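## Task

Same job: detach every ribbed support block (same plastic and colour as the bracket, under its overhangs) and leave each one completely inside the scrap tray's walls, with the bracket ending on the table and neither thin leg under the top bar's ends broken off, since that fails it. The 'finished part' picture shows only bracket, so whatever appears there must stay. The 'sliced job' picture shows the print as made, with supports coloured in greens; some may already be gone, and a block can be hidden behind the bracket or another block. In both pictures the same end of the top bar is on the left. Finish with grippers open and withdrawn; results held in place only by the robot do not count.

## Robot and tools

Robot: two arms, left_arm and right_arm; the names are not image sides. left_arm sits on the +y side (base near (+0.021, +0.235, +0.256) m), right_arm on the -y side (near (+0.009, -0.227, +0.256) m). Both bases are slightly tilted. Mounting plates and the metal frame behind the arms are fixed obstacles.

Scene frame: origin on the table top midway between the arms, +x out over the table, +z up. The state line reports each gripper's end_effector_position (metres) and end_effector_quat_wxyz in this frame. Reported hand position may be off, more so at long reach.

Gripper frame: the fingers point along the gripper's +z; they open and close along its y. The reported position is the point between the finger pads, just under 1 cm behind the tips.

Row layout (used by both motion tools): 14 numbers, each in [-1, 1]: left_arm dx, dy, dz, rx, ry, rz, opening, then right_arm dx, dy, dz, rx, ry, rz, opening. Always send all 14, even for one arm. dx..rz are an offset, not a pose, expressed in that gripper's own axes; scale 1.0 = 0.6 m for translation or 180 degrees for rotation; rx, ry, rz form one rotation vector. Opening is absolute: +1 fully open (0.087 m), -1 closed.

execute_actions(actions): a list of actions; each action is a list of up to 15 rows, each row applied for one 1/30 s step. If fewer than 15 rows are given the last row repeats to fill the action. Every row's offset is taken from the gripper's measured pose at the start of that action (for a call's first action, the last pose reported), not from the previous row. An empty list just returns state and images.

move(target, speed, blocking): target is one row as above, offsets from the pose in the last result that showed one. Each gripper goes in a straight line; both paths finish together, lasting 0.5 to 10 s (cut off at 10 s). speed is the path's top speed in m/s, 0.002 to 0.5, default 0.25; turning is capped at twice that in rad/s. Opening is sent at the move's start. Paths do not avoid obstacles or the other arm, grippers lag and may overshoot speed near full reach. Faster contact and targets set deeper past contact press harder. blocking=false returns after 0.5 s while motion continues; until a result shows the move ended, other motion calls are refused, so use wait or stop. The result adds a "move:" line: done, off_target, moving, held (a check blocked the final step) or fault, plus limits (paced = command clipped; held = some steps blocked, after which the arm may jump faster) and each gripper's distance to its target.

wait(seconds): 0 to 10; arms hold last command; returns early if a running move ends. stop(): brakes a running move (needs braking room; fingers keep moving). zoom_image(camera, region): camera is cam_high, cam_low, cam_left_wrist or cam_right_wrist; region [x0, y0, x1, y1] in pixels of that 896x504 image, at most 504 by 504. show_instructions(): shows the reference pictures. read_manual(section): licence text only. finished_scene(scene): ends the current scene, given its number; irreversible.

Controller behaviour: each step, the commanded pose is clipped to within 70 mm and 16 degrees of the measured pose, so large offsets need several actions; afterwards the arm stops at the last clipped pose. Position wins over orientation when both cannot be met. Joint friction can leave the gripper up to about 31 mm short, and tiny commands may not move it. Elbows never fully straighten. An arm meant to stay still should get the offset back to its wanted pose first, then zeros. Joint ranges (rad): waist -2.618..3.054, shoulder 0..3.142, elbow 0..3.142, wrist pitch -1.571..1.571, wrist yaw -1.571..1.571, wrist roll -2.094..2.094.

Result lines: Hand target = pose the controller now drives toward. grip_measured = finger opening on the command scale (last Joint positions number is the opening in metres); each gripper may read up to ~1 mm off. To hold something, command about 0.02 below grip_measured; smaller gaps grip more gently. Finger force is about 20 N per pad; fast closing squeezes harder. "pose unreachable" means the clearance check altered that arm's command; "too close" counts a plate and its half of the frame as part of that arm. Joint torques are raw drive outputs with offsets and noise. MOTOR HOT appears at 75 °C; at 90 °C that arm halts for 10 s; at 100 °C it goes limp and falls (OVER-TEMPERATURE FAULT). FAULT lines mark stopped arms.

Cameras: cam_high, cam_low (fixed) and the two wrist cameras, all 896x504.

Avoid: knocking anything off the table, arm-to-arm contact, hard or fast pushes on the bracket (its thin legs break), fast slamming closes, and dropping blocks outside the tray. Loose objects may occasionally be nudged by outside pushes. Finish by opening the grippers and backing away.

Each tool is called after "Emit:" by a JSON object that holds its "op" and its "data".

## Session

Emit:
{"op": "show_instructions", "data": {}}

Emit:
{"op": "execute_actions", "data": {"actions": []}}

Reference images for this scene: finished part, sliced job.

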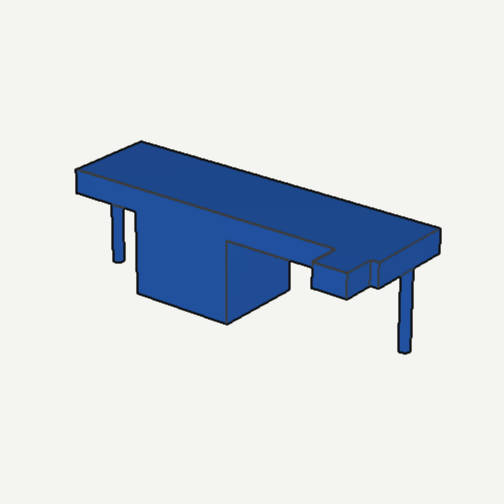

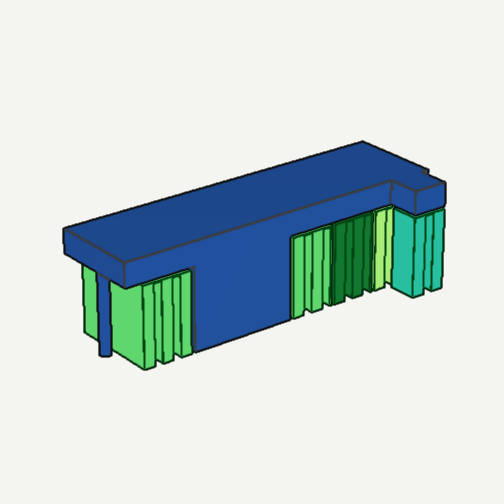

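Scene clock: 0.00 s.
left_arm: end_effector_position=(-0.0234, +0.7350, +0.3996) grip_measured=+0.996 end_effector_quat_wxyz=(-0.129, +0.023, +0.853, +0.505) | right_arm: end_effector_position=(+0.1990, -0.1472, +0.1466) grip_measured=+1.000 end_effector_quat_wxyz=(-0.443, -0.427, +0.709, +0.344)
Joint positions: left_arm=[1.487 1.658 0.975 0.233 0.013 1.538 0.087] | right_arm=[ 0.114  2.562  1.618 -1.497 -0.329 -1.01   0.087]
Joint velocities: left_arm=[ 0.017 -0.002 -0.007 -0.037 -0.022 -0.007 -0.   ] | right_arm=[-0.012 -0.002 -0.007 -0.081 -0.051 -0.081  0.   ]
Joint torques (N m, as the arm reports them, + toward a larger angle): no reading
Motor temperatures (°C, as the motors report them): left_arm=[25 36 27 26 26 25] | right_arm=[25 34 26 28 26 27]
Hand target (left_arm): -0.023, +0.735, +0.400; -0.129, +0.023, +0.853, +0.505
Hand target (right_arm): +0.199, -0.147, +0.147; -0.443, -0.427, +0.709, +0.344
camera_calibration (this result's frames):
cam_left_wrist: T_world_to_cam=[[-0.166638, -0.481642, -0.860379, 0.691347], [-0.470237, -0.728139, 0.498689, 0.339416], [-0.866666, 0.487682, -0.10515, -0.198581], [0, 0, 0, 1]] pos_world=[0.102707, 0.676968, 0.404677]
cam_right_wrist: T_world_to_cam=[[0.298466, -0.417241, -0.858387, 0.0063098], [0.551471, -0.658658, 0.511907, -0.262414], [-0.778972, -0.626162, 0.0335088, 0.198143], [0, 0, 0, 1]] pos_world=[0.297178, -0.0461387, 0.133108]

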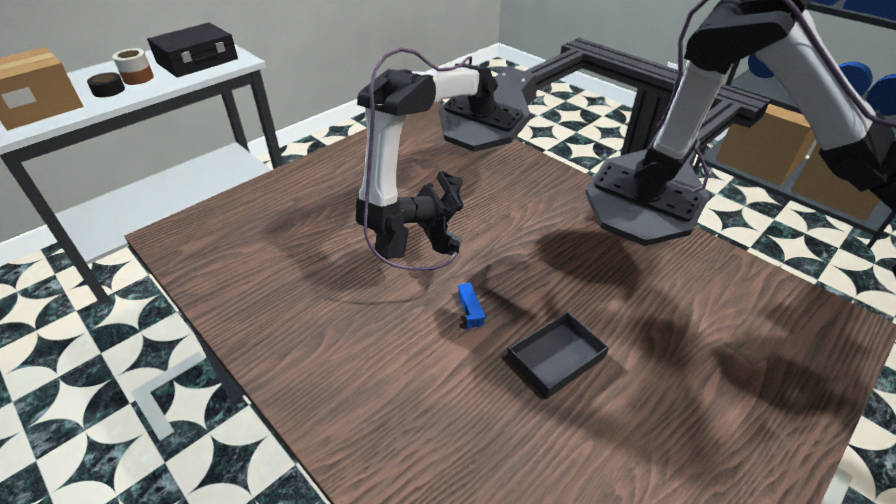

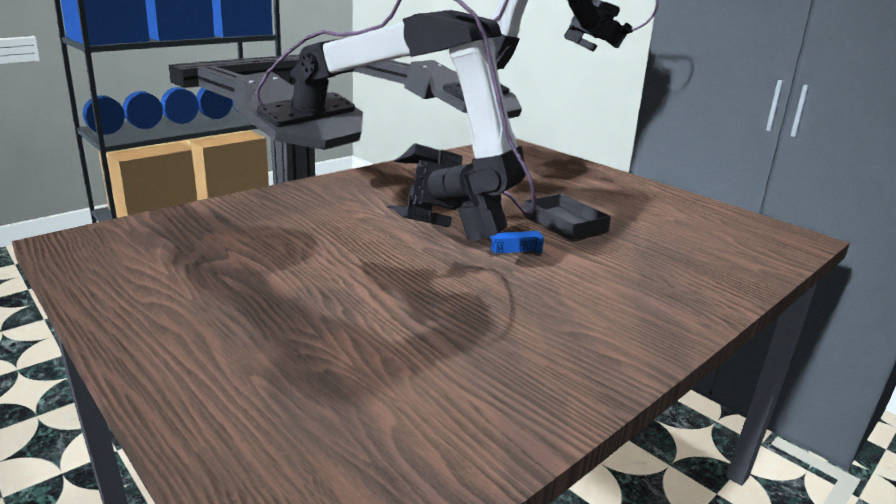

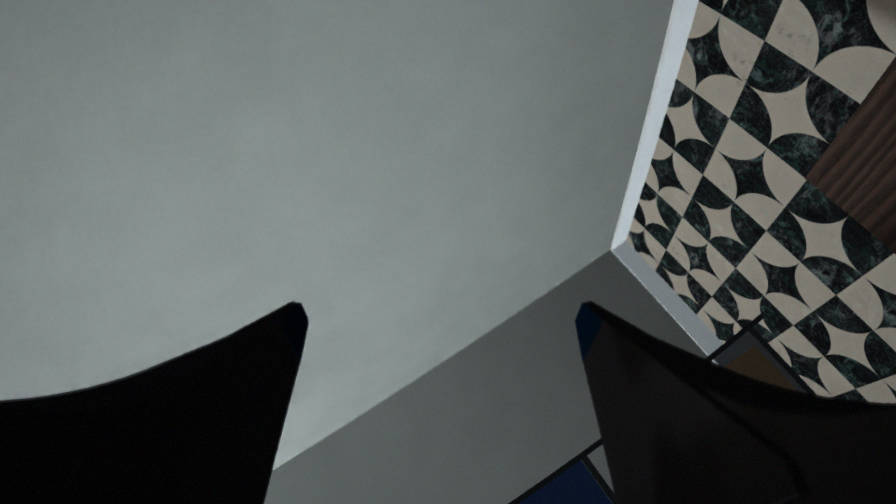

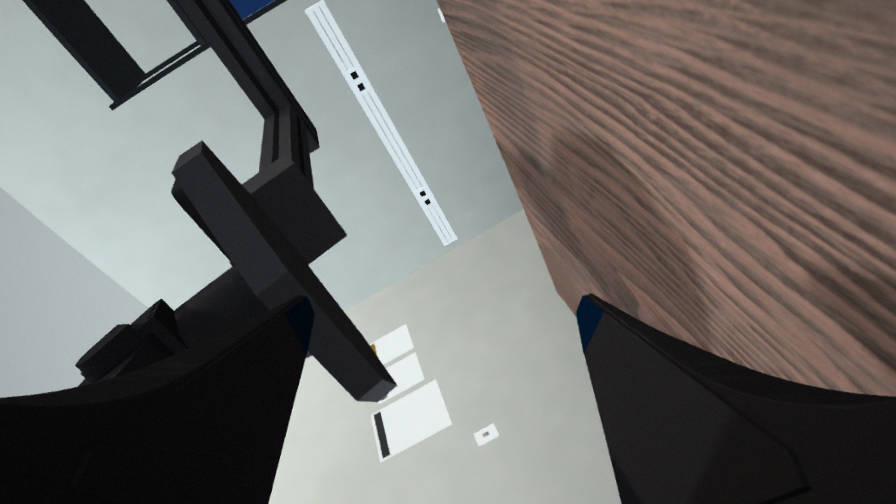

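Emit:
{"op": "zoom_image", "data": {"camera": "cam_low", "region": [480, 220, 555, 265]}}

Emit:
{"op": "zoom_image", "data": {"camera": "cam_high", "region": [440, 275, 505, 335]}}

Region (480, 220, 555, 265) of cam_low's 896x504 image, scaled by 6.720, with more detail than that image has; it fills the top 302 rows of this view, and the rest is white.

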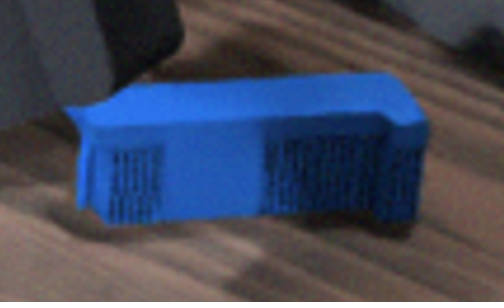

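Region (440, 275, 505, 335) of cam_high's 896x504 image, scaled by 7.754, with more detail than that image has; it fills the top 465 rows of this view, and the rest is white.

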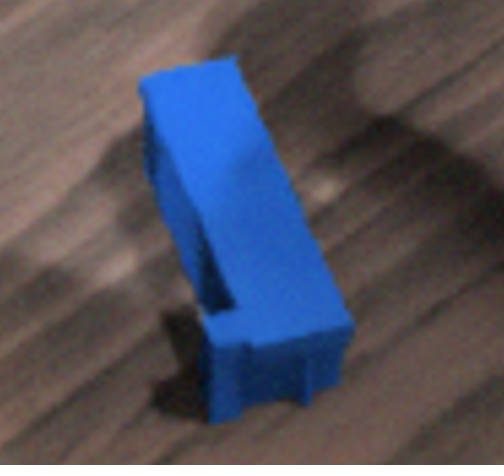

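Emit:
{"op": "zoom_image", "data": {"camera": "cam_high", "region": [495, 300, 620, 405]}}

Emit:
{"op": "zoom_image", "data": {"camera": "cam_low", "region": [515, 185, 620, 245]}}

Region (495, 300, 620, 405) of cam_high's 896x504 image, scaled by 4.032, with more detail than that image has; it fills the top 423 rows of this view, and the rest is white.

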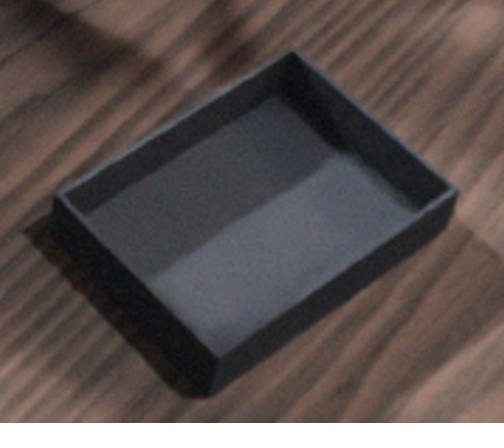

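Region (515, 185, 620, 245) of cam_low's 896x504 image, scaled by 4.800, with more detail than that image has; it fills the top 288 rows of this view, and the rest is white.

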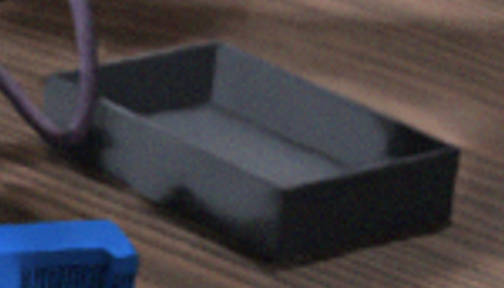

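Emit:
{"op": "execute_actions", "data": {"actions": []}}

Emit:
{"op": "show_instructions", "data": {}}

Scene clock: 120.00 s.
left_arm: end_effector_position=(-0.0234, +0.7350, +0.3996) grip_measured=+0.996 end_effector_quat_wxyz=(-0.129, +0.023, +0.853, +0.505) | right_arm: end_effector_position=(+0.1990, -0.1472, +0.1466) grip_measured=+1.000 end_effector_quat_wxyz=(-0.443, -0.427, +0.709, +0.344)
Joint positions: left_arm=[1.487 1.658 0.975 0.233 0.013 1.538 0.087] | right_arm=[ 0.114  2.562  1.618 -1.497 -0.329 -1.01   0.087]
Joint velocities: left_arm=[ 0.012 -0.012  0.002  0.037  0.007 -0.051 -0.   ] | right_arm=[ 0.007 -0.027  0.002 -0.007 -0.007 -0.051  0.   ]
Joint torques (N m, as the arm reports them, + toward a larger angle): left_arm=[ 3.26 -7.5   7.56  1.86 -0.07 -0.23] | right_arm=[  0.17 -11.2    1.85  -1.83  -0.25  -0.04]
Motor temperatures (°C, as the motors report them): left_arm=[26 43 34 35 25 25] | right_arm=[25 51 26 34 25 27]
Hand target (left_arm): -0.023, +0.735, +0.400; -0.129, +0.023, +0.853, +0.505
Hand target (right_arm): +0.199, -0.147, +0.147; -0.443, -0.427, +0.709, +0.344
camera_calibration (this result's frames):
cam_left_wrist: T_world_to_cam=[[-0.166638, -0.481642, -0.860379, 0.691347], [-0.470237, -0.728139, 0.498689, 0.339416], [-0.866666, 0.487682, -0.10515, -0.198581], [0, 0, 0, 1]] pos_world=[0.102707, 0.676968, 0.404677]
cam_right_wrist: T_world_to_cam=[[0.298466, -0.417241, -0.858387, 0.0063098], [0.551471, -0.658658, 0.511907, -0.262414], [-0.778972, -0.626162, 0.0335088, 0.198143], [0, 0, 0, 1]] pos_world=[0.297178, -0.0461387, 0.133108]

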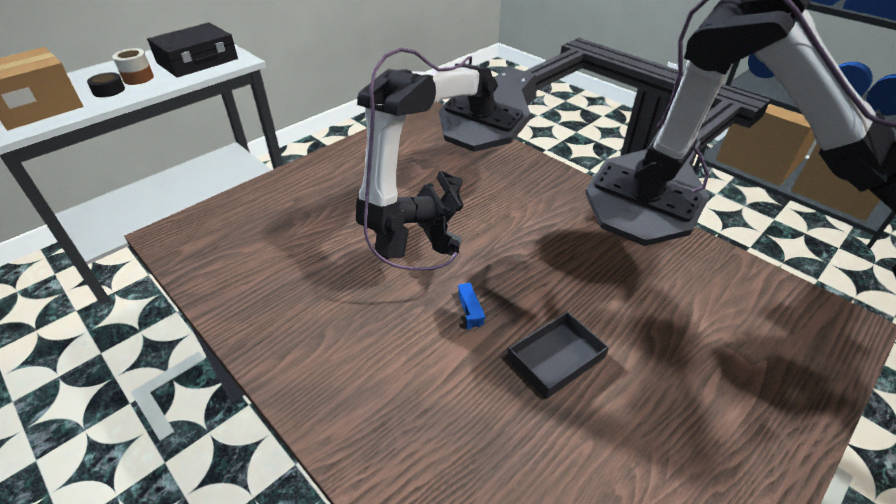

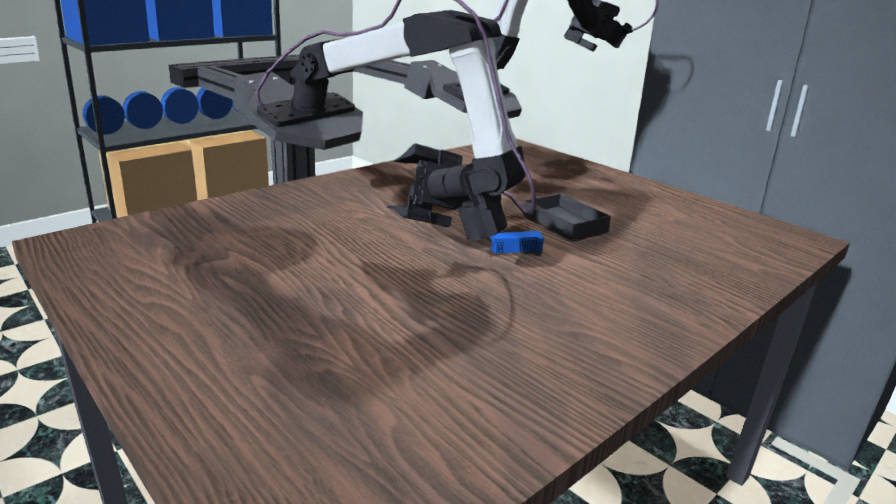

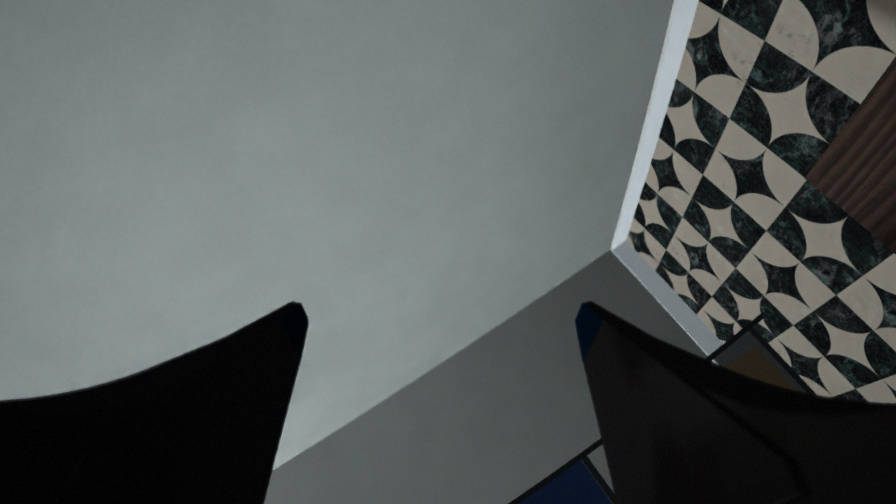

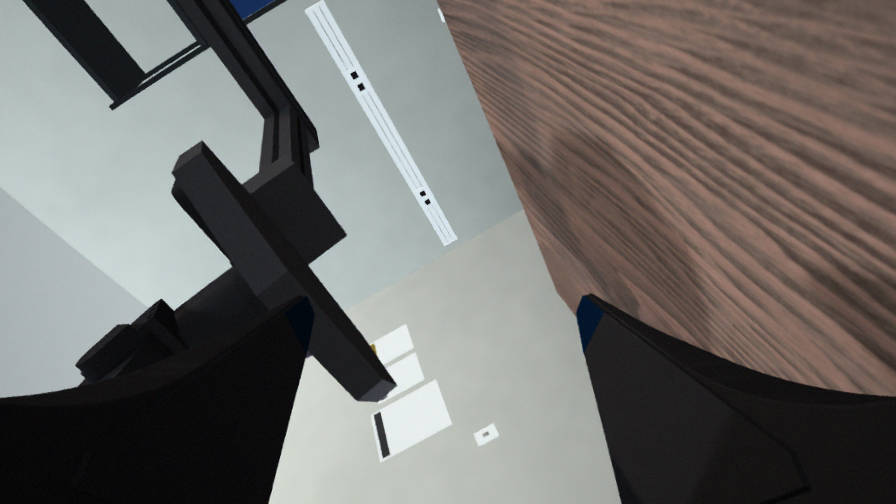

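Reference images for this scene: finished part, sliced job.

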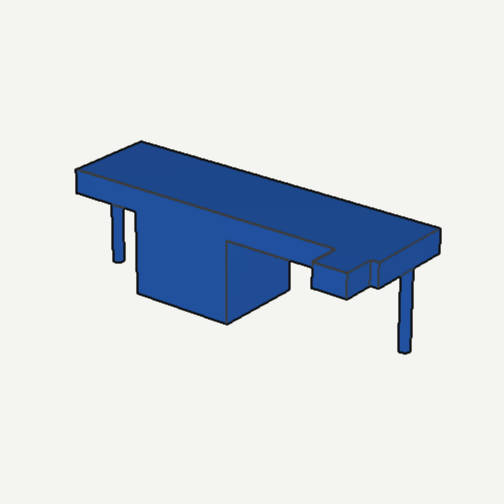

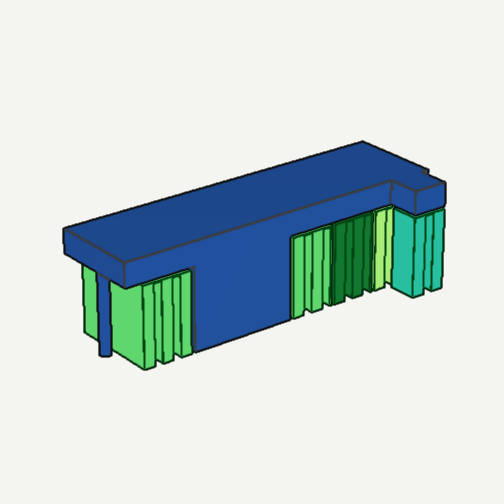

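Emit:
{"op": "zoom_image", "data": {"camera": "cam_low", "region": [470, 210, 570, 270]}}

Emit:
{"op": "zoom_image", "data": {"camera": "cam_high", "region": [430, 270, 530, 340]}}

Region (470, 210, 570, 270) of cam_low's 896x504 image, scaled by 5.040, with more detail than that image has; it fills the top 302 rows of this view, and the rest is white.

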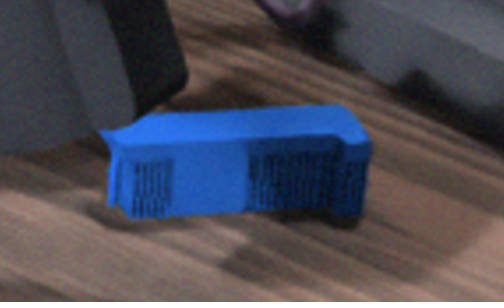

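Region (430, 270, 530, 340) of cam_high's 896x504 image, scaled by 5.040, with more detail than that image has; it fills the top 353 rows of this view, and the rest is white.

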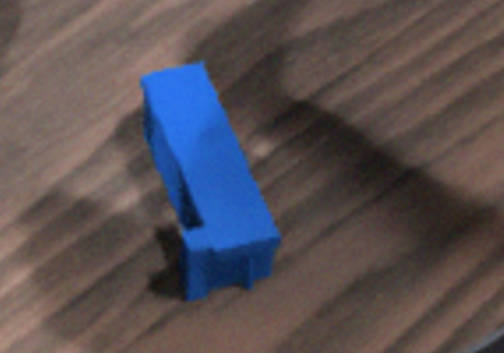

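Emit:
{"op": "move", "data": {"target": [-0.614,-0.336,-0.520,0.261,-0.251,0.278,1, 0.0225,0.1055,-0.2407,0.231,-0.326,0.326,1], "speed": 0.35}}

Scene clock: 242.97 s.
left_arm: end_effector_position=(+0.3627, +0.3988, +0.2877) grip_measured=+0.996 end_effector_quat_wxyz=(+0.016, +0.490, +0.871, +0.015) | right_arm: end_effector_position=(+0.3164, -0.1528, +0.2624) grip_measured=+1.000 end_effector_quat_wxyz=(+0.008, +0.053, +0.998, +0.011)
Joint positions: left_arm=[ 0.187  1.605  1.353 -0.994  0.042  1.384  0.087] | right_arm=[ 0.06   1.553  1.178 -0.893  0.016  0.311  0.087]
Joint velocities: left_arm=[ 0.007 -0.012  0.002  0.066 -0.022 -0.051 -0.001] | right_arm=[-0.002  0.002  0.007  0.007 -0.007 -0.022  0.   ]
Joint torques (N m, as the arm reports them, + toward a larger angle): left_arm=[-0.01 -6.63  8.39  0.25  0.2  -0.25] | right_arm=[ 0.87 -9.1   4.07  0.44  0.    0.12]
Motor temperatures (°C, as the motors report them): left_arm=[26 44 36 39 25 25] | right_arm=[25 53 26 36 25 27]
Hand target (left_arm): +0.362, +0.395, +0.282; +0.009, +0.490, +0.872, -0.001
Hand target (right_arm): +0.308, -0.152, +0.258; +0.001, +0.052, +0.999, +0.006
Off the commanded pose (left_arm): 0.009 m, 3 deg.
Off the commanded pose (right_arm): 0.008 m, 2 deg.
move: off_target (left_arm)
camera_calibration (this result's frames):
cam_left_wrist: T_world_to_cam=[[-0.850876, -0.523079, -0.0489765, 0.528796], [-0.373469, 0.536665, 0.756645, -0.281738], [-0.369501, 0.662102, -0.651989, 0.195622], [0, 0, 0, 1]] pos_world=[0.417001, 0.29828, 0.366618]
cam_right_wrist: T_world_to_cam=[[-0.12562, -0.991889, -0.0193681, -0.105449], [-0.644522, 0.0667541, 0.761666, 0.0336271], [-0.754195, 0.108163, -0.64768, 0.565246], [0, 0, 0, 1]] pos_world=[0.434733, -0.167978, 0.338444]

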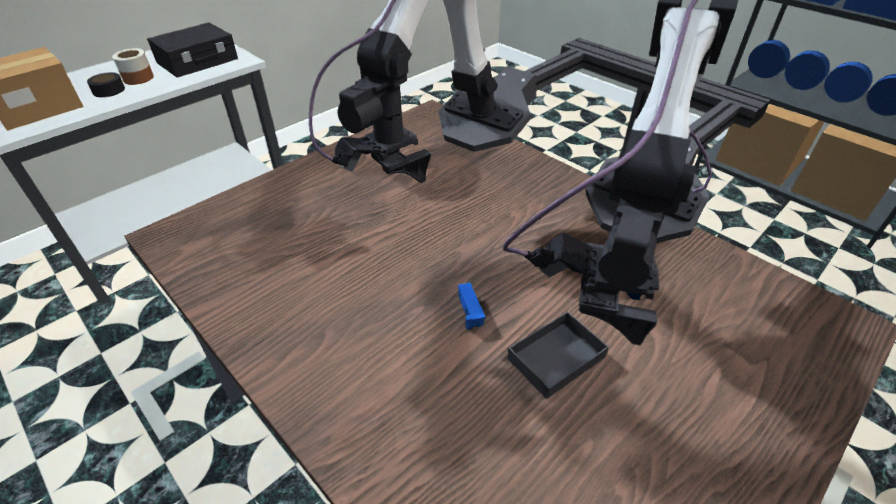

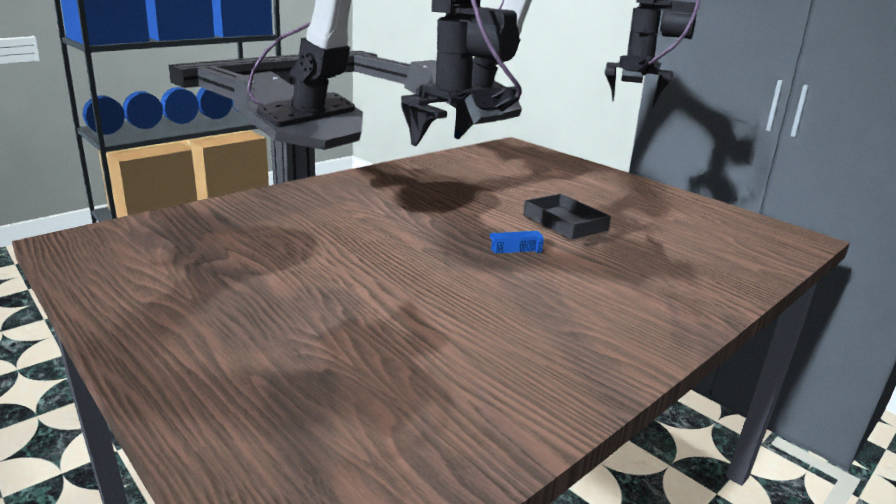

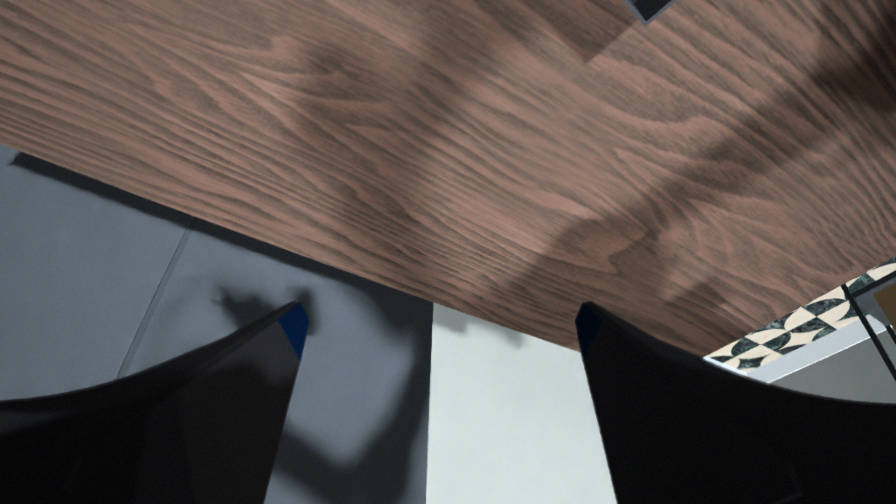

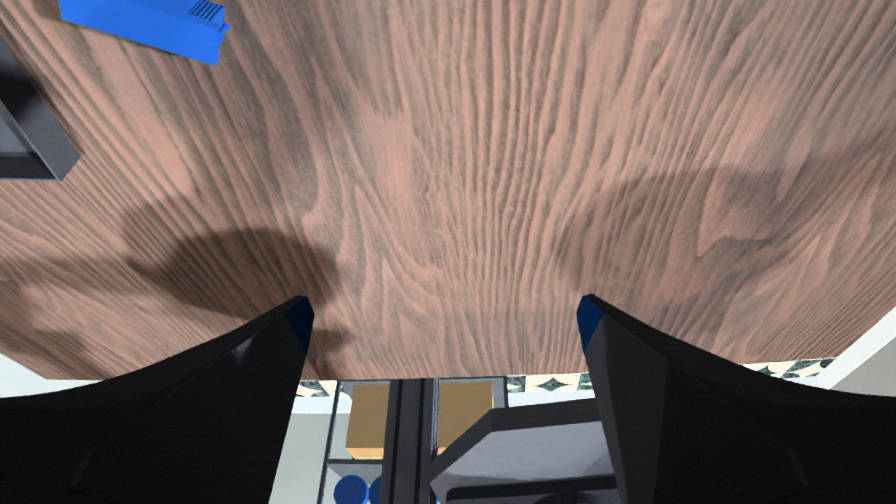

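Emit:
{"op": "move", "data": {"target": [-0.4763,-0.3177,0.2555,0.0144,-0.003,0.3219,1, -0.0562,0.0122,-0.0615,-0.2899,0.3021,0.4312,1], "speed": 0.35}}

Scene clock: 263.00 s.
left_arm: end_effector_position=(+0.3468, +0.0544, +0.1388) grip_measured=+0.996 end_effector_quat_wxyz=(+0.008, +0.847, +0.531, -0.011) | right_arm: end_effector_position=(+0.3544, -0.1467, +0.3043) grip_measured=+1.000 end_effector_quat_wxyz=(-0.390, +0.593, +0.568, +0.417)
Joint positions: left_arm=[-0.839  2.048  1.179 -0.515 -0.194  1.383  0.087] | right_arm=[-0.474  2.033  1.267 -1.313 -1.225  0.73   0.087]
Joint velocities: left_arm=[-0.022 -0.002 -0.012  0.007 -0.051 -0.022 -0.001] | right_arm=[ 0.002  0.007  0.007  0.051 -0.037 -0.007  0.   ]
Joint torques (N m, as the arm reports them, + toward a larger angle): left_arm=[-2.54 -7.54  6.39  0.47  0.06 -0.11] | right_arm=[-2.47 -9.21  1.66 -0.86 -0.58  0.12]
Motor temperatures (°C, as the motors report them): left_arm=[25 43 37 35 25 25] | right_arm=[25 51 27 34 25 27]
Hand target (left_arm): +0.351, +0.050, +0.134; +0.009, +0.850, +0.527, -0.005
Hand target (right_arm): +0.351, -0.149, +0.300; -0.397, +0.603, +0.554, +0.415
Off the commanded pose (left_arm): 0.012 m, 2 deg.
Off the commanded pose (right_arm): 0.007 m, 2 deg.
move: off_target (left_arm)
camera_calibration (this result's frames):
cam_left_wrist: T_world_to_cam=[[-0.902312, 0.430992, -0.00886366, 0.288163], [0.279572, 0.600708, 0.748992, -0.219117], [0.328134, 0.673347, -0.662519, 0.0796381], [0, 0, 0, 1]] pos_world=[0.29514, -0.0461949, 0.219433]
cam_right_wrist: T_world_to_cam=[[-0.998536, 0.0534751, 0.00814939, 0.360502], [-0.0197357, -0.50043, 0.865552, -0.310468], [0.0503637, 0.864124, 0.500752, 0.0967095], [0, 0, 0, 1]] pos_world=[0.348976, -0.258214, 0.217361]

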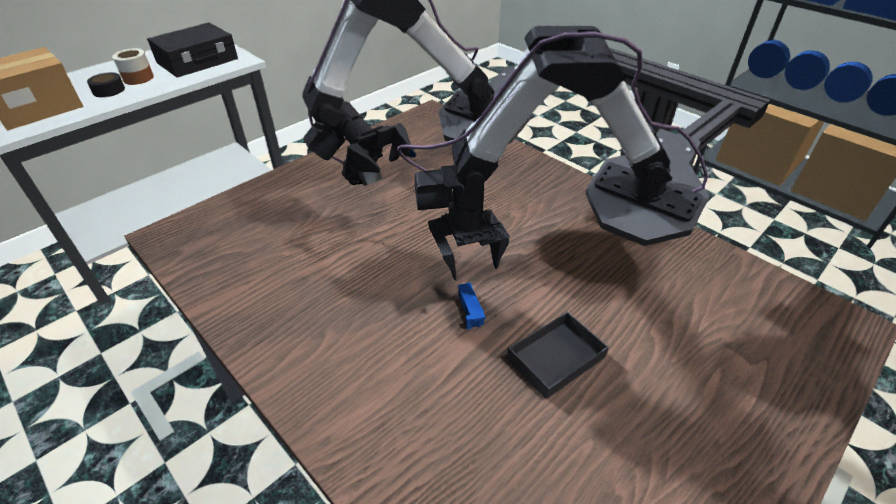

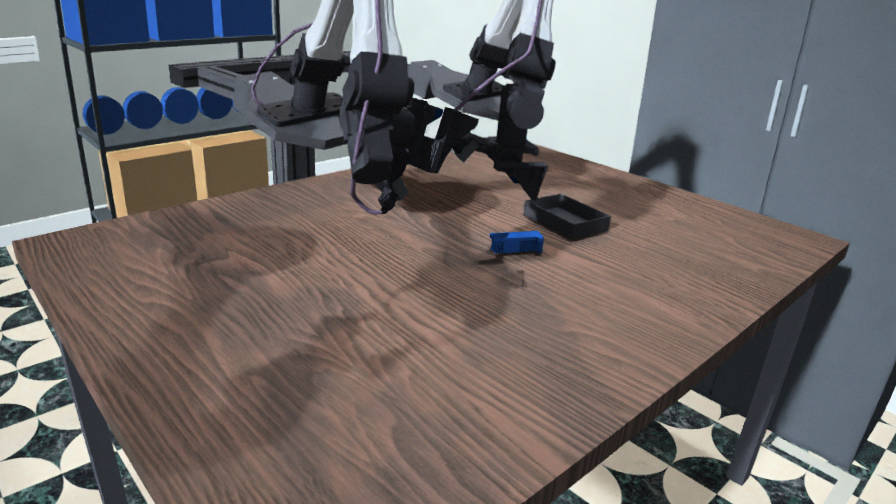

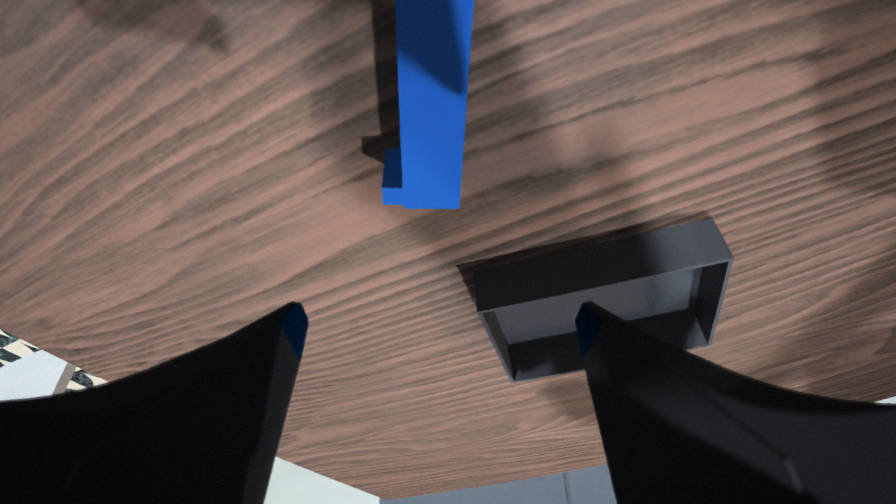

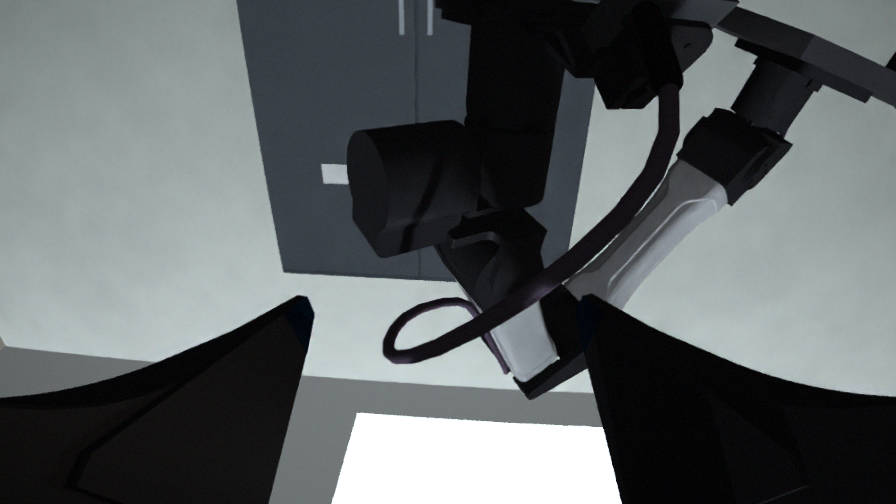

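Emit:
{"op": "zoom_image", "data": {"camera": "cam_left_wrist", "region": [340, 0, 540, 240]}}

Region (340, 0, 540, 240) of cam_left_wrist's 896x504 image, scaled by 2.100, with more detail than that image has.

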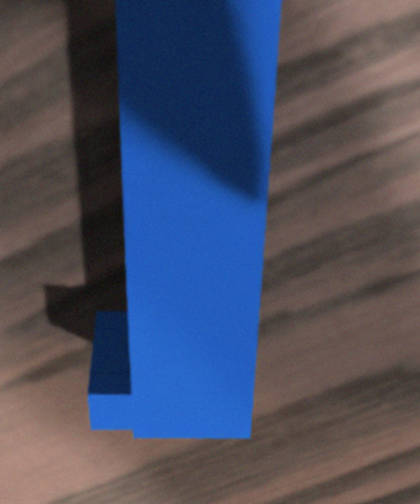

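Emit:
{"op": "move", "data": {"target": [0.0561,0.0204,0.130,0.0007,0.012,0.012,0.4, 0,0,0,0,0,0,1], "speed": 0.12}}

Scene clock: 295.33 s.
left_arm: end_effector_position=(+0.3652, +0.0767, +0.0665) grip_measured=+0.400 end_effector_quat_wxyz=(-0.004, +0.858, +0.513, -0.001) | right_arm: end_effector_position=(+0.3548, -0.1467, +0.3046) grip_measured=+1.000 end_effector_quat_wxyz=(-0.390, +0.593, +0.567, +0.417)
Joint positions: left_arm=[-0.734  2.258  1.205 -0.325 -0.202  1.528  0.061] | right_arm=[-0.474  2.033  1.267 -1.313 -1.227  0.733  0.087]
Joint velocities: left_arm=[-0.002 -0.007 -0.002  0.007 -0.066  0.022 -0.001] | right_arm=[ 0.002  0.012  0.007 -0.037 -0.11   0.022  0.   ]
Joint torques (N m, as the arm reports them, + toward a larger angle): left_arm=[-1.   -8.22  5.34  0.53  0.02 -0.11] | right_arm=[-1.57 -9.98  3.76 -0.96 -0.44  0.  ]
Motor temperatures (°C, as the motors report them): left_arm=[26 44 36 34 25 25] | right_arm=[26 49 26 33 26 27]
Hand target (left_arm): +0.371, +0.078, +0.059; -0.003, +0.857, +0.515, +0.005
Hand target (right_arm): +0.354, -0.147, +0.304; -0.390, +0.593, +0.568, +0.417
Off the commanded pose (left_arm): 0.009 m, 1 deg.
Off the commanded pose (right_arm): 0.000 m, 0 deg.
move: done
camera_calibration (this result's frames):
cam_left_wrist: T_world_to_cam=[[-0.883051, 0.469278, 0.000364101, 0.283882], [0.300835, 0.565492, 0.76793, -0.189807], [0.360167, 0.678231, -0.640533, -0.00280175], [0, 0, 0, 1]] pos_world=[0.308792, -0.0239851, 0.14386]
cam_right_wrist: T_world_to_cam=[[-0.998393, 0.0558332, 0.0097086, 0.360711], [-0.0196527, -0.501795, 0.864763, -0.310684], [0.0531542, 0.863183, 0.502086, 0.0950048], [0, 0, 0, 1]] pos_world=[0.348976, -0.258046, 0.217465]

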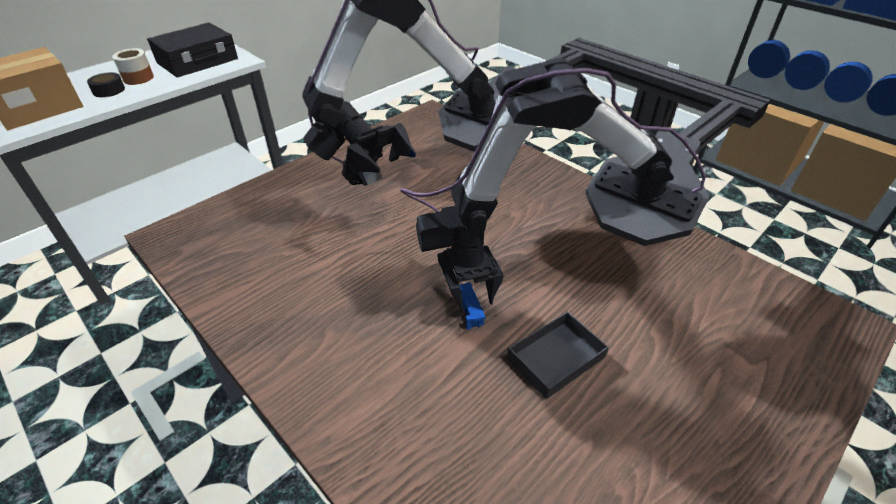

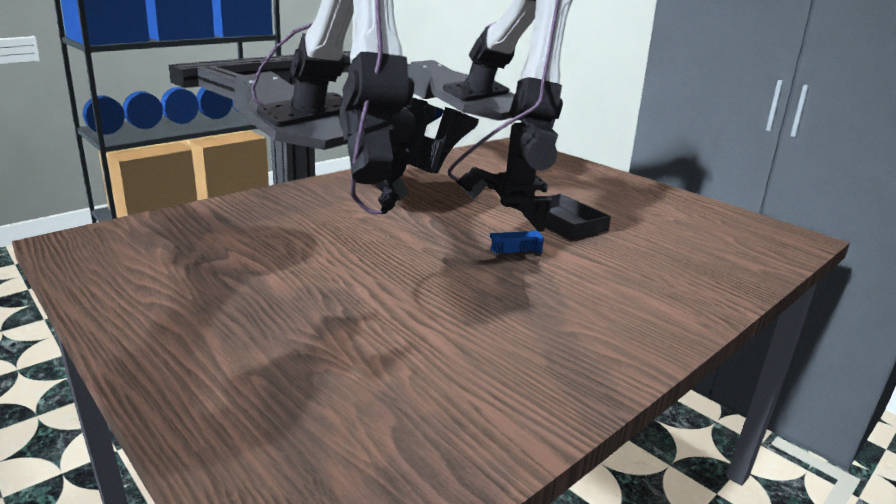

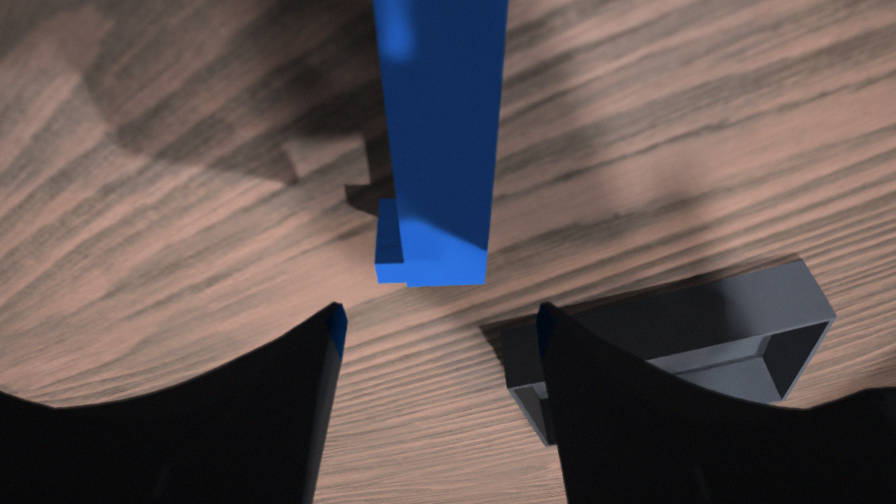

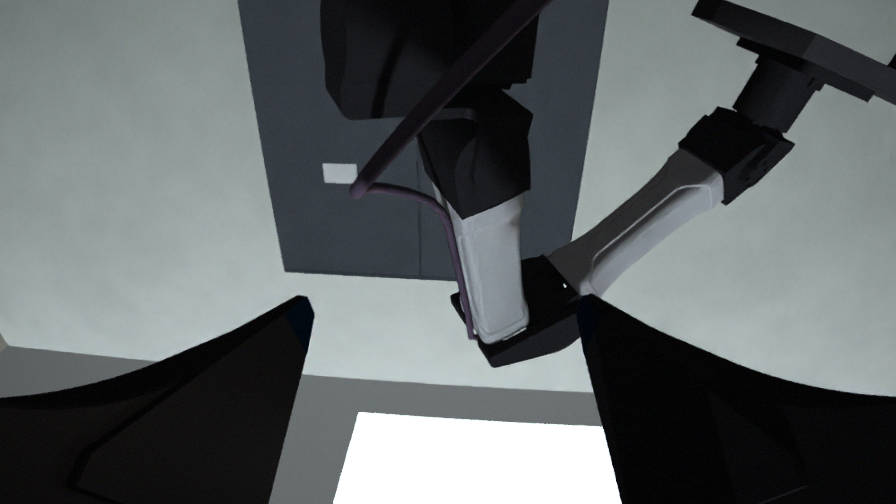

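Emit:
{"op": "zoom_image", "data": {"camera": "cam_left_wrist", "region": [320, 150, 570, 370]}}

Region (320, 150, 570, 370) of cam_left_wrist's 896x504 image, scaled by 2.016, with more detail than that image has; it fills the top 444 rows of this view, and the rest is white.

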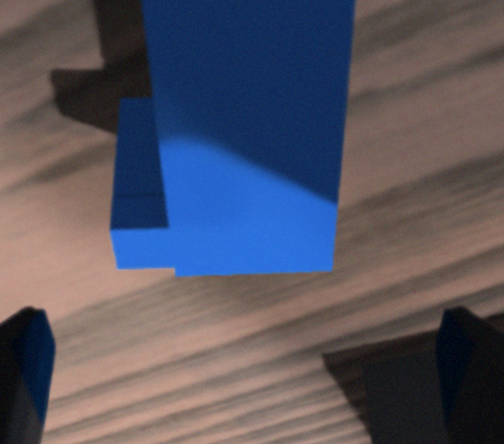

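Emit:
{"op": "move", "data": {"target": [0.0062,0.008,0.0742,0,0,0,0.4, 0,0,0,0,0,0,1], "speed": 0.06}}

Scene clock: 310.03 s.
left_arm: end_effector_position=(+0.3654, +0.0783, +0.0305) grip_measured=+0.400 end_effector_quat_wxyz=(-0.009, +0.860, +0.510, -0.002) | right_arm: end_effector_position=(+0.3548, -0.1467, +0.3046) grip_measured=+1.000 end_effector_quat_wxyz=(-0.390, +0.593, +0.567, +0.417)
Joint positions: left_arm=[-0.713  2.377  1.246 -0.251 -0.202  1.553  0.061] | right_arm=[-0.474  2.033  1.267 -1.313 -1.227  0.733  0.087]
Joint velocities: left_arm=[-0.007 -0.007  0.012  0.066  0.022 -0.081  0.   ] | right_arm=[ 0.012 -0.007 -0.002 -0.037 -0.037 -0.022  0.   ]
Joint torques (N m, as the arm reports them, + toward a larger angle): left_arm=[-0.85 -8.33  4.92  0.45  0.18 -0.06] | right_arm=[-1.54 -9.88  3.8  -0.99 -0.48  0.02]
Motor temperatures (°C, as the motors report them): left_arm=[26 44 35 33 25 25] | right_arm=[26 50 27 33 26 27]
Hand target (left_arm): +0.370, +0.078, +0.022; -0.004, +0.858, +0.513, -0.001
Hand target (right_arm): +0.355, -0.147, +0.305; -0.390, +0.593, +0.567, +0.417
Off the commanded pose (left_arm): 0.010 m, 1 deg.
Off the commanded pose (right_arm): 0.000 m, 0 deg.
move: done
camera_calibration (this result's frames):
cam_left_wrist: T_world_to_cam=[[-0.879822, 0.475213, 0.00924505, 0.281386], [0.309133, 0.557345, 0.770586, -0.165636], [0.36104, 0.680837, -0.637269, -0.0276636], [0, 0, 0, 1]] pos_world=[0.308761, -0.0225673, 0.107407]
cam_right_wrist: T_world_to_cam=[[-0.998393, 0.0558332, 0.0097086, 0.360711], [-0.0196527, -0.501795, 0.864763, -0.310684], [0.0531542, 0.863183, 0.502086, 0.0950048], [0, 0, 0, 1]] pos_world=[0.348976, -0.258046, 0.217465]

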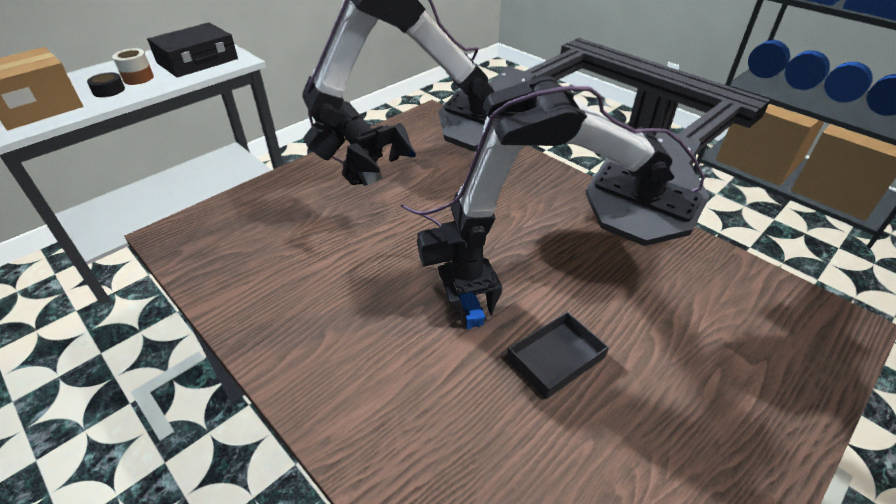

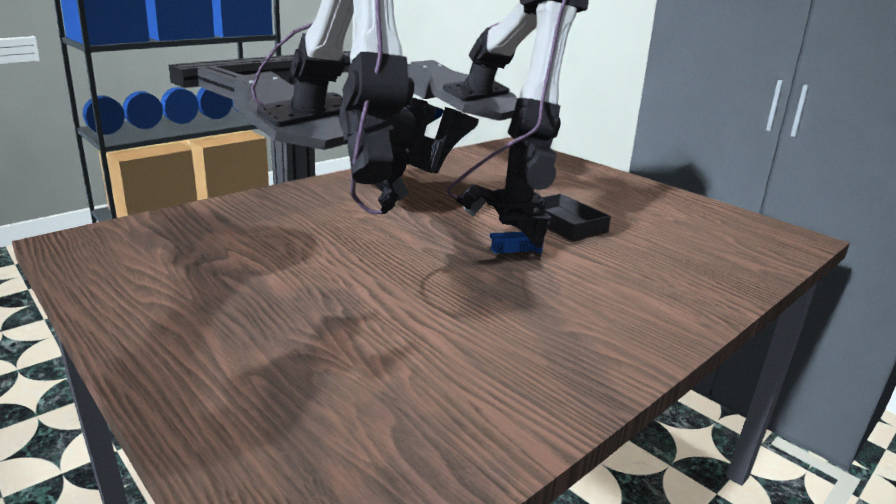

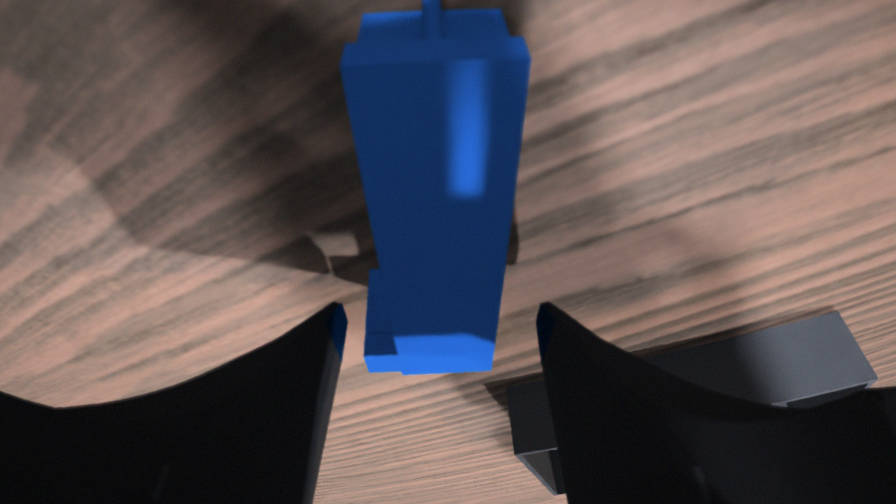

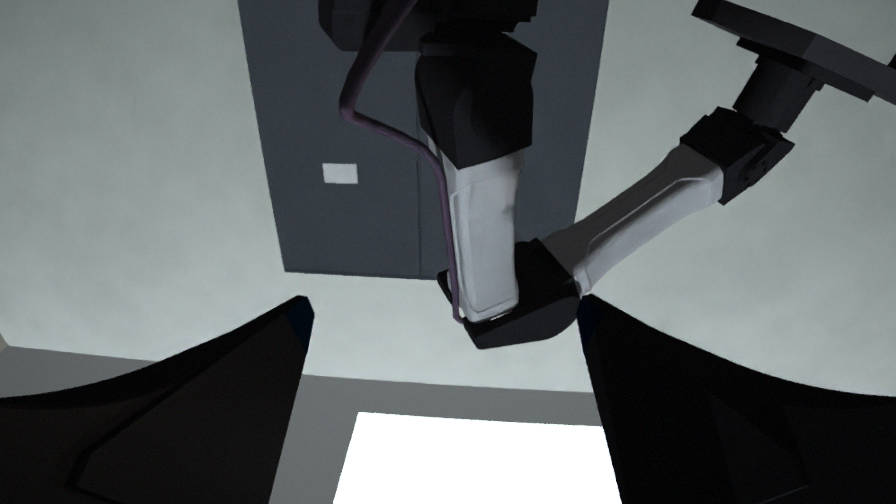

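Emit:
{"op": "zoom_image", "data": {"camera": "cam_left_wrist", "region": [310, 0, 560, 120]}}

Emit:
{"op": "zoom_image", "data": {"camera": "cam_left_wrist", "region": [320, 240, 570, 400]}}

Region (310, 0, 560, 120) of cam_left_wrist's 896x504 image, scaled by 2.016, with more detail than that image has; it fills the top 242 rows of this view, and the rest is white.

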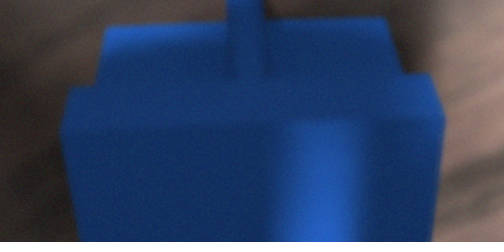

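Region (320, 240, 570, 400) of cam_left_wrist's 896x504 image, scaled by 2.016, with more detail than that image has; it fills the top 323 rows of this view, and the rest is white.

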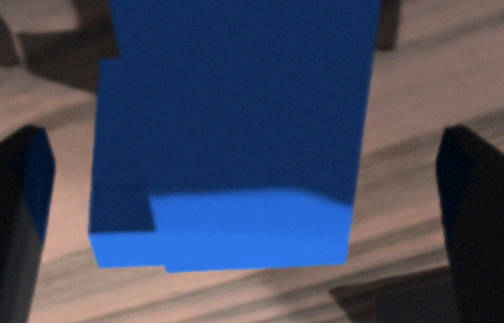

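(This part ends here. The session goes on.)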